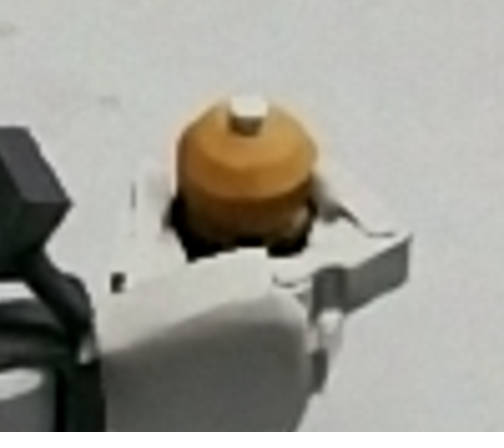

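Emit:
{"fn": "execute_actions", "kwargs": {
  "actions": [
    [[0,0,0,0,0,0,0,-0.6,1,-0.85,0.7,0.35,-1],[0,0,0,0,0,0,0,-0.6,1,-0.85,0.7,0.5,-1],[0,0,0,0,0,0,0,-0.6,1,-0.85,0.7,0.65,-1],[0,0,0,0,0,0,0,-0.6,1,-0.85,0.7,0.8,-1],[0,0,0,0,0,0,0,-0.6,1,-0.85,0.7,0.9,-0.9],[0,0,0,0,0,0,0,-0.6,1,-0.85,0.7,0.9,-0.7],[0,0,0,0,0,0,0,-0.6,1,-0.85,0.7,0.9,-0.5],[0,0,0,0,0,0,0,-0.6,1,-0.85,0.7,0.9,-0.3],[0,0,0,0,0,0,0,-0.6,1,-0.85,0.7,0.9,-0.05],[0,0,0,0,0,0,0,-0.6,1,-0.85,0.7,0.9,0.2],[0,0,0,0,0,0,0,-0.6,1,-0.85,0.7,0.85,0.45],[0,0,0,0,0,0,0,-0.6,1,-0.85,0.7,0.75,0.65],[0,0,0,0,0,0,0,-0.6,1,-0.85,0.7,0.6,0.8],[0,0,0,0,0,0,0,-0.6,1,-0.85,0.7,0.45,0.8],[0,0,0,0,0,0,0,-0.6,1,-0.85,0.7,0.3,0.8]],
    [[0,0,0,0,0,0,0,-0.6,1,-0.85,0.7,0.15,0.8],[0,0,0,0,0,0,0,-0.6,1,-0.85,0.7,0,0.8],[0,0,0,0,0,0,0,-0.6,1,-0.85,0.7,-0.15,0.8],[0,0,0,0,0,0,0,-0.6,1,-0.85,0.7,-0.28,0.8],[0,0,0,0,0,0,0,-0.6,1,-0.85,0.7,-0.4,0.8],[0,0,0,0,0,0,0,-0.6,1,-0.85,0.7,-0.5,0.8],[0,0,0,0,0,0,0,-0.6,1,-0.85,0.7,-0.6,0.75],[0,0,0,0,0,0,0,-0.6,1,-0.85,0.7,-0.7,0.7],[0,0,0,0,0,0,0,-0.6,1,-0.85,0.7,-0.7,0.6],[0,0,0,0,0,0,0,-0.6,1,-0.85,0.7,-0.68,0.5],[0,0,0,0,0,0,0,-0.6,1,-0.85,0.7,-0.66,0.42],[0,0,0,0,0,0,0,-0.6,1,-0.85,0.7,-0.63,0.34],[0,0,0,0,0,0,0,-0.6,1,-0.85,0.7,-0.6,0.27],[0,0,0,0,0,0,0,-0.6,1,-0.85,0.7,-0.57,0.2],[0,0,0,0,0,0,0,-0.6,1,-0.85,0.7,-0.54,0.13]],
    [[0,0,0,0,0,0,0,-0.6,1,-0.85,0.7,-0.51,0.06],[0,0,0,0,0,0,0,-0.6,1,-0.85,0.7,-0.49,-0.02],[0,0,0,0,0,0,0,-0.6,1,-0.85,0.7,-0.47,-0.1],[0,0,0,0,0,0,0,-0.6,1,-0.85,0.7,-0.44,-0.18],[0,0,0,0,0,0,0,-0.6,1,-0.85,0.7,-0.41,-0.26],[0,0,0,0,0,0,0,-0.6,1,-0.85,0.7,-0.38,-0.33],[0,0,0,0,0,0,0,-0.6,1,-0.85,0.7,-0.35,-0.4],[0,0,0,0,0,0,0,-0.6,1,-0.85,0.7,-0.32,-0.47],[0,0,0,0,0,0,0,-0.6,1,-0.85,0.7,-0.28,-0.54],[0,0,0,0,0,0,0,-0.6,1,-0.85,0.7,-0.24,-0.61],[0,0,0,0,0,0,0,-0.6,1,-0.85,0.7,-0.2,-0.68],[0,0,0,0,0,0,0,-0.6,1,-0.85,0.7,-0.17,-0.75],[0,0,0,0,0,0,0,-0.6,1,-0.85,0.7,-0.14,-0.82],[0,0,0,0,0,0,0,-0.6,1,-0.85,0.7,-0.1,-0.88],[0,0,0,0,0,0,0,-0.6,1,-0.85,0.7,-0.06,-0.94]],
    [[0,0,0,0,0,0,0,-0.6,1,-0.85,0.7,-0.02,-1],[0,0,0,0,0,0,0,-0.6,1,-0.85,0.7,0.02,-1],[0,0,0,0,0,0,0,-0.6,1,-0.85,0.7,0.06,-1],[0,0,0,0,0,0,0,-0.6,1,-0.85,0.7,0.1,-1],[0,0,0,0,0,0,0,-0.6,1,-0.85,0.7,0.15,-1],[0,0,0,0,0,0,0,-0.6,1,-0.85,0.7,0.2,-1],[0,0,0,0,0,0,0,-0.6,1,-0.85,0.7,0.35,-1],[0,0,0,0,0,0,0,-0.6,1,-0.85,0.7,0.5,-1],[0,0,0,0,0,0,0,-0.6,1,-0.85,0.7,0.65,-1],[0,0,0,0,0,0,0,-0.6,1,-0.85,0.7,0.8,-1],[0,0,0,0,0,0,0,-0.6,1,-0.85,0.7,0.9,-0.9],[0,0,0,0,0,0,0,-0.6,1,-0.85,0.7,0.9,-0.7],[0,0,0,0,0,0,0,-0.6,1,-0.85,0.7,0.9,-0.5],[0,0,0,0,0,0,0,-0.6,1,-0.85,0.7,0.9,-0.3],[0,0,0,0,0,0,0,-0.6,1,-0.85,0.7,0.9,-0.05]],
    [[0,0,0,0,0,0,0,-0.6,1,-0.85,0.7,0.9,0.2],[0,0,0,0,0,0,0,-0.6,1,-0.85,0.7,0.85,0.45],[0,0,0,0,0,0,0,-0.6,1,-0.85,0.7,0.75,0.65],[0,0,0,0,0,0,0,-0.6,1,-0.85,0.7,0.6,0.8],[0,0,0,0,0,0,0,-0.6,1,-0.85,0.7,0.45,0.8],[0,0,0,0,0,0,0,-0.6,1,-0.85,0.7,0.3,0.8],[0,0,0,0,0,0,0,-0.6,1,-0.85,0.7,0.15,0.8],[0,0,0,0,0,0,0,-0.6,1,-0.85,0.7,0,0.8],[0,0,0,0,0,0,0,-0.6,1,-0.85,0.7,-0.15,0.8],[0,0,0,0,0,0,0,-0.6,1,-0.85,0.7,-0.28,0.8],[0,0,0,0,0,0,0,-0.6,1,-0.85,0.7,-0.4,0.8],[0,0,0,0,0,0,0,-0.6,1,-0.85,0.7,-0.5,0.8],[0,0,0,0,0,0,0,-0.6,1,-0.85,0.7,-0.6,0.75],[0,0,0,0,0,0,0,-0.6,1,-0.85,0.7,-0.7,0.7],[0,0,0,0,0,0,0,-0.6,1,-0.85,0.7,-0.7,0.6]],
    [[0,0,0,0,0,0,0,-0.6,1,-0.85,0.7,-0.68,0.5],[0,0,0,0,0,0,0,-0.6,1,-0.85,0.7,-0.66,0.42],[0,0,0,0,0,0,0,-0.6,1,-0.85,0.7,-0.63,0.34],[0,0,0,0,0,0,0,-0.6,1,-0.85,0.7,-0.6,0.27],[0,0,0,0,0,0,0,-0.6,1,-0.85,0.7,-0.57,0.2],[0,0,0,0,0,0,0,-0.6,1,-0.85,0.7,-0.54,0.13],[0,0,0,0,0,0,0,-0.6,1,-0.85,0.7,-0.51,0.06],[0,0,0,0,0,0,0,-0.6,1,-0.85,0.7,-0.49,-0.02],[0,0,0,0,0,0,0,-0.6,1,-0.85,0.7,-0.47,-0.1],[0,0,0,0,0,0,0,-0.6,1,-0.85,0.7,-0.44,-0.18],[0,0,0,0,0,0,0,-0.6,1,-0.85,0.7,-0.41,-0.26],[0,0,0,0,0,0,0,-0.6,1,-0.85,0.7,-0.38,-0.33],[0,0,0,0,0,0,0,-0.6,1,-0.85,0.7,-0.35,-0.4],[0,0,0,0,0,0,0,-0.6,1,-0.85,0.7,-0.32,-0.47],[0,0,0,0,0,0,0,-0.6,1,-0.85,0.7,-0.28,-0.54]],
    [[0,0,0,0,0,0,0,-0.6,1,-0.85,0.7,-0.24,-0.61],[0,0,0,0,0,0,0,-0.6,1,-0.85,0.7,-0.2,-0.68],[0,0,0,0,0,0,0,-0.6,1,-0.85,0.7,-0.17,-0.75],[0,0,0,0,0,0,0,-0.6,1,-0.85,0.7,-0.14,-0.82],[0,0,0,0,0,0,0,-0.6,1,-0.85,0.7,-0.1,-0.88],[0,0,0,0,0,0,0,-0.6,1,-0.85,0.7,-0.06,-0.94],[0,0,0,0,0,0,0,-0.6,1,-0.85,0.7,-0.02,-1],[0,0,0,0,0,0,0,-0.6,1,-0.85,0.7,0.02,-1],[0,0,0,0,0,0,0,-0.6,1,-0.85,0.7,0.06,-1],[0,0,0,0,0,0,0,-0.6,1,-0.85,0.7,0.1,-1],[0,0,0,0,0,0,0,-0.6,1,-0.85,0.7,0.15,-1],[0,0,0,0,0,0,0,-0.6,1,-0.85,0.7,0.2,-1]]
  ]
}}

Emit:
{"fn": "zoom_image", "kwargs": {
  "camera": "cam_high",
  "region": [210, 240, 280, 300]
}}

Scene clock: 1301.13 s.
end_effector_position=(+0.4019, -0.2137, +0.1292) hand_goal=(+0.000, -0.600, +1.000, -0.850, +0.700, +0.200, -1.000) hand_position=(+0.000, -0.072, +0.997, -0.428, +0.775, +0.393, -0.626) hand_torque_nm=(+0.00, +0.54, +0.00, +0.41, +0.08, +0.20, +0.37) end_effector_quat_wxyz=(+0.729, +0.016, +0.684, -0.012)
Joint positions: [-0.509 -0.277 -0.685  0.579  0.103 -0.263  0.531]
Joint velocities: [ 0.006 -0.008  0.008  0.005 -0.006  0.     0.   ]
Hand target: +0.402, -0.214, +0.129; +0.729, +0.015, +0.684, -0.013
Off the commanded pose: 0.000 m, 0 deg.
Joint stiffness scale: [1. 1. 1. 1. 1. 1. 1.]
Step readings (end_effector_position; steps 1 to 15: 1st action; 16 to 30: 2nd action; 31 to 45: 3rd action; 46 to 60: 4th action; 61 to 75: 5th action; 76 to 90: 6th action; 91 to 105: 7th action):
0: (+0.4020, -0.2137, +0.1292)
1: (+0.4020, -0.2137, +0.1292)
2: (+0.4019, -0.2137, +0.1292)
4: (+0.4019, -0.2137, +0.1293)
8: (+0.4019, -0.2137, +0.1293)
15: (+0.4019, -0.2137, +0.1293)
16: (+0.4019, -0.2137, +0.1293)
17: (+0.4019, -0.2137, +0.1293)
19: (+0.4019, -0.2137, +0.1293)
23: (+0.4019, -0.2137, +0.1292)
30: (+0.4020, -0.2137, +0.1293)
31: (+0.4020, -0.2137, +0.1293)
32: (+0.4020, -0.2137, +0.1293)
34: (+0.4020, -0.2137, +0.1293)
38: (+0.4020, -0.2137, +0.1293)
45: (+0.4020, -0.2137, +0.1293)
46: (+0.4020, -0.2137, +0.1293)
47: (+0.4020, -0.2137, +0.1293)
49: (+0.4020, -0.2137, +0.1292)
53: (+0.4019, -0.2137, +0.1292)
60: (+0.4019, -0.2136, +0.1293)
61: (+0.4019, -0.2136, +0.1293)
62: (+0.4019, -0.2136, +0.1293)
64: (+0.4019, -0.2136, +0.1293)
68: (+0.4019, -0.2136, +0.1293)
75: (+0.4018, -0.2136, +0.1292)
76: (+0.4018, -0.2136, +0.1292)
77: (+0.4018, -0.2136, +0.1292)
79: (+0.4019, -0.2137, +0.1293)
83: (+0.4019, -0.2137, +0.1293)
90: (+0.4019, -0.2137, +0.1293)
91: (+0.4019, -0.2137, +0.1293)
92: (+0.4019, -0.2137, +0.1293)
94: (+0.4019, -0.2137, +0.1293)
98: (+0.4019, -0.2137, +0.1293)
105: end_effector_position above
camera_calibration (this result's frames):
cam_wrist: T_world_to_cam=[[-0.436364, 0.0569511, -0.897966, 0.315941], [-0.188954, 0.96994, 0.153338, 0.287414], [0.879706, 0.236586, -0.412486, -0.141579], [0, 0, 0, 1]] pos_world=[0.316721, -0.263272, 0.181234]

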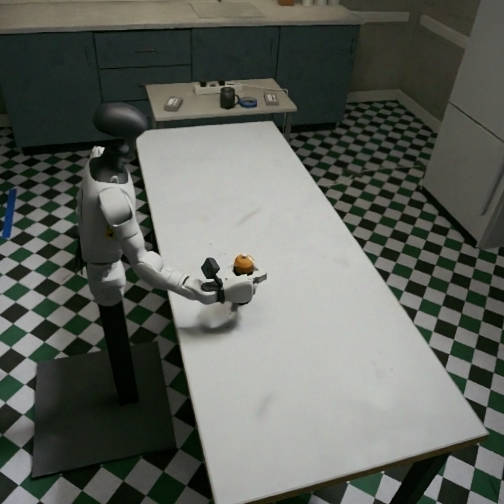

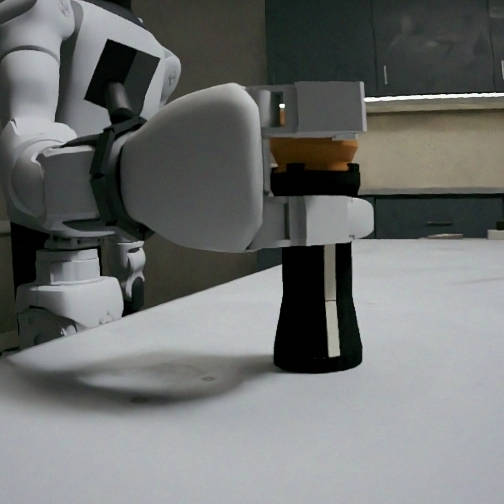

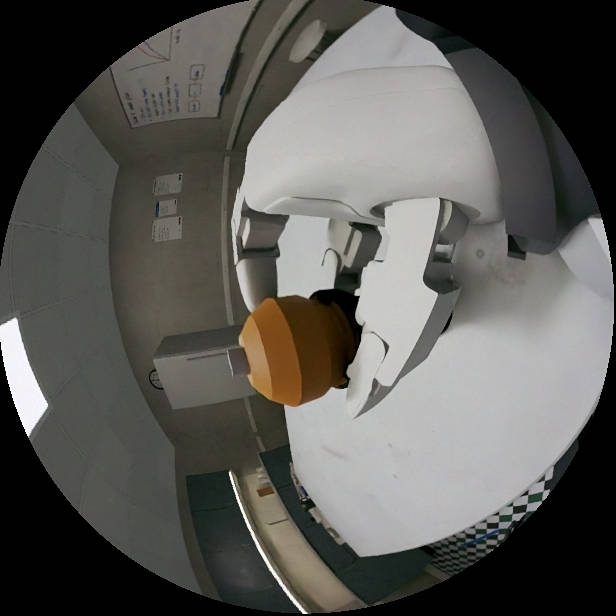

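Region (210, 240, 280, 300) of cam_high's 504x504 image, scaled by 7.200, with more detail than that image has; it fills the top 432 rows of this view, and the rest is white.

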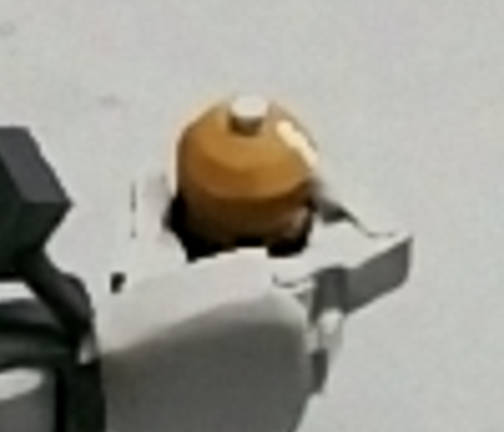

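Emit:
{"fn": "execute_actions", "kwargs": {
  "actions": [
    [[0,0,0,0,0,0,0,-0.6,1,-0.85,0.7,0.35,-1],[0,0,0,0,0,0,0,-0.6,1,-0.85,0.7,0.5,-1],[0,0,0,0,0,0,0,-0.6,1,-0.85,0.7,0.65,-1],[0,0,0,0,0,0,0,-0.6,1,-0.85,0.7,0.8,-1],[0,0,0,0,0,0,0,-0.6,1,-0.85,0.7,0.9,-0.9],[0,0,0,0,0,0,0,-0.6,1,-0.85,0.7,0.9,-0.7],[0,0,0,0,0,0,0,-0.6,1,-0.85,0.7,0.9,-0.5],[0,0,0,0,0,0,0,-0.6,1,-0.85,0.7,0.9,-0.3],[0,0,0,0,0,0,0,-0.6,1,-0.85,0.7,0.9,-0.05],[0,0,0,0,0,0,0,-0.6,1,-0.85,0.7,0.9,0.2],[0,0,0,0,0,0,0,-0.6,1,-0.85,0.7,0.85,0.45],[0,0,0,0,0,0,0,-0.6,1,-0.85,0.7,0.75,0.65],[0,0,0,0,0,0,0,-0.6,1,-0.85,0.7,0.6,0.8],[0,0,0,0,0,0,0,-0.6,1,-0.85,0.7,0.45,0.8],[0,0,0,0,0,0,0,-0.6,1,-0.85,0.7,0.3,0.8]],
    [[0,0,0,0,0,0,0,-0.6,1,-0.85,0.7,0.15,0.8],[0,0,0,0,0,0,0,-0.6,1,-0.85,0.7,0,0.8],[0,0,0,0,0,0,0,-0.6,1,-0.85,0.7,-0.15,0.8],[0,0,0,0,0,0,0,-0.6,1,-0.85,0.7,-0.28,0.8],[0,0,0,0,0,0,0,-0.6,1,-0.85,0.7,-0.4,0.8],[0,0,0,0,0,0,0,-0.6,1,-0.85,0.7,-0.5,0.8],[0,0,0,0,0,0,0,-0.6,1,-0.85,0.7,-0.6,0.75],[0,0,0,0,0,0,0,-0.6,1,-0.85,0.7,-0.7,0.7],[0,0,0,0,0,0,0,-0.6,1,-0.85,0.7,-0.7,0.6],[0,0,0,0,0,0,0,-0.6,1,-0.85,0.7,-0.68,0.5],[0,0,0,0,0,0,0,-0.6,1,-0.85,0.7,-0.66,0.42],[0,0,0,0,0,0,0,-0.6,1,-0.85,0.7,-0.63,0.34],[0,0,0,0,0,0,0,-0.6,1,-0.85,0.7,-0.6,0.27],[0,0,0,0,0,0,0,-0.6,1,-0.85,0.7,-0.57,0.2],[0,0,0,0,0,0,0,-0.6,1,-0.85,0.7,-0.54,0.13]],
    [[0,0,0,0,0,0,0,-0.6,1,-0.85,0.7,-0.51,0.06],[0,0,0,0,0,0,0,-0.6,1,-0.85,0.7,-0.49,-0.02],[0,0,0,0,0,0,0,-0.6,1,-0.85,0.7,-0.47,-0.1],[0,0,0,0,0,0,0,-0.6,1,-0.85,0.7,-0.44,-0.18],[0,0,0,0,0,0,0,-0.6,1,-0.85,0.7,-0.41,-0.26],[0,0,0,0,0,0,0,-0.6,1,-0.85,0.7,-0.38,-0.33],[0,0,0,0,0,0,0,-0.6,1,-0.85,0.7,-0.35,-0.4],[0,0,0,0,0,0,0,-0.6,1,-0.85,0.7,-0.33,-0.45]]
  ]
}}

Emit:
{"fn": "zoom_image", "kwargs": {
  "camera": "cam_high",
  "region": [210, 240, 280, 300]
}}

Emit:
{"fn": "zoom_image", "kwargs": {
  "camera": "cam_low",
  "region": [250, 230, 400, 380]
}}

Scene clock: 1333.33 s.
end_effector_position=(+0.4019, -0.2137, +0.1293) hand_goal=(+0.000, -0.600, +1.000, -0.850, +0.700, -0.330, -0.450) hand_position=(+0.000, -0.072, +0.997, -0.428, +0.775, +0.010, +0.066) hand_torque_nm=(+0.00, +0.54, +0.00, +0.41, +0.08, +0.33, +0.55) end_effector_quat_wxyz=(+0.729, +0.015, +0.684, -0.013)
Joint positions: [-0.509 -0.277 -0.685  0.579  0.103 -0.264  0.532]
Joint velocities: [-0.008 -0.012  0.005 -0.015  0.     0.     0.   ]
Hand target: +0.402, -0.214, +0.129; +0.729, +0.015, +0.684, -0.013
Off the commanded pose: 0.000 m, 0 deg.
Joint stiffness scale: [1. 1. 1. 1. 1. 1. 1.]
Step readings (end_effector_position; steps 1 to 15: 1st action; 16 to 30: 2nd action; 31 to 45: 3rd action):
0: (+0.4019, -0.2137, +0.1292)
1: (+0.4019, -0.2137, +0.1292)
2: (+0.4019, -0.2136, +0.1292)
4: (+0.4019, -0.2136, +0.1293)
8: (+0.4019, -0.2136, +0.1293)
15: (+0.4019, -0.2136, +0.1293)
16: (+0.4019, -0.2136, +0.1293)
17: (+0.4019, -0.2136, +0.1293)
19: (+0.4019, -0.2136, +0.1293)
23: (+0.4018, -0.2136, +0.1292)
30: (+0.4019, -0.2137, +0.1293)
31: (+0.4019, -0.2137, +0.1293)
32: (+0.4019, -0.2137, +0.1293)
34: (+0.4019, -0.2137, +0.1293)
38: (+0.4019, -0.2137, +0.1293)
45: end_effector_position above
camera_calibration (this result's frames):
cam_wrist: T_world_to_cam=[[-0.435852, 0.0565246, -0.898242, 0.315748], [-0.189199, 0.96997, 0.152843, 0.287548], [0.879907, 0.236564, -0.412069, -0.141672], [0, 0, 0, 1]] pos_world=[0.316681, -0.263246, 0.181289]

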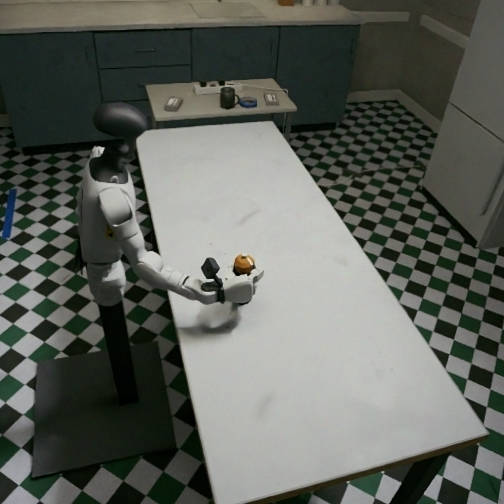

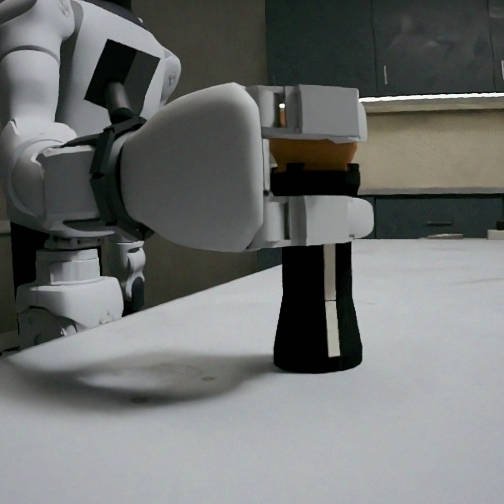

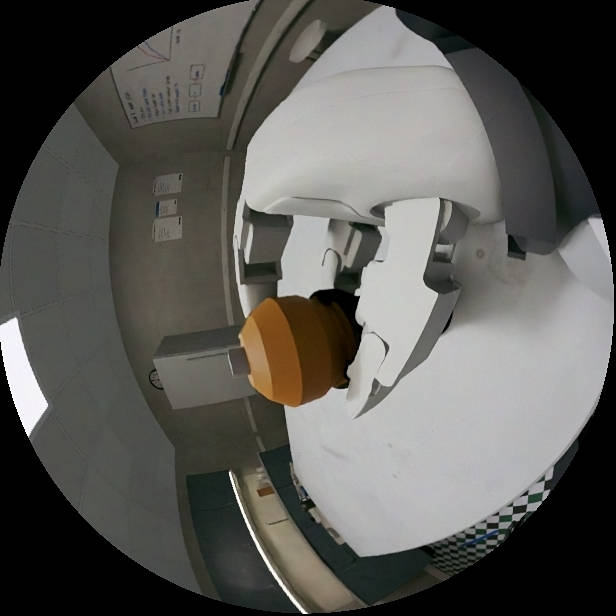

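Region (210, 240, 280, 300) of cam_high's 504x504 image, scaled by 7.200, with more detail than that image has; it fills the top 432 rows of this view, and the rest is white.

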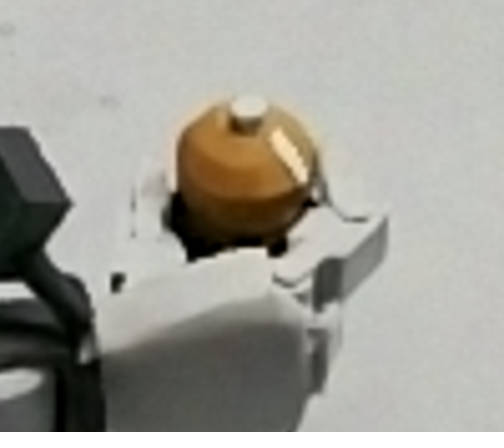

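Region (250, 230, 400, 380) of cam_low's 504x504 image, scaled by 3.360, with more detail than that image has.

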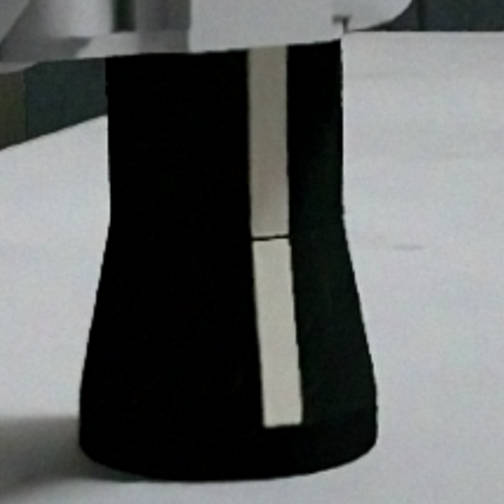

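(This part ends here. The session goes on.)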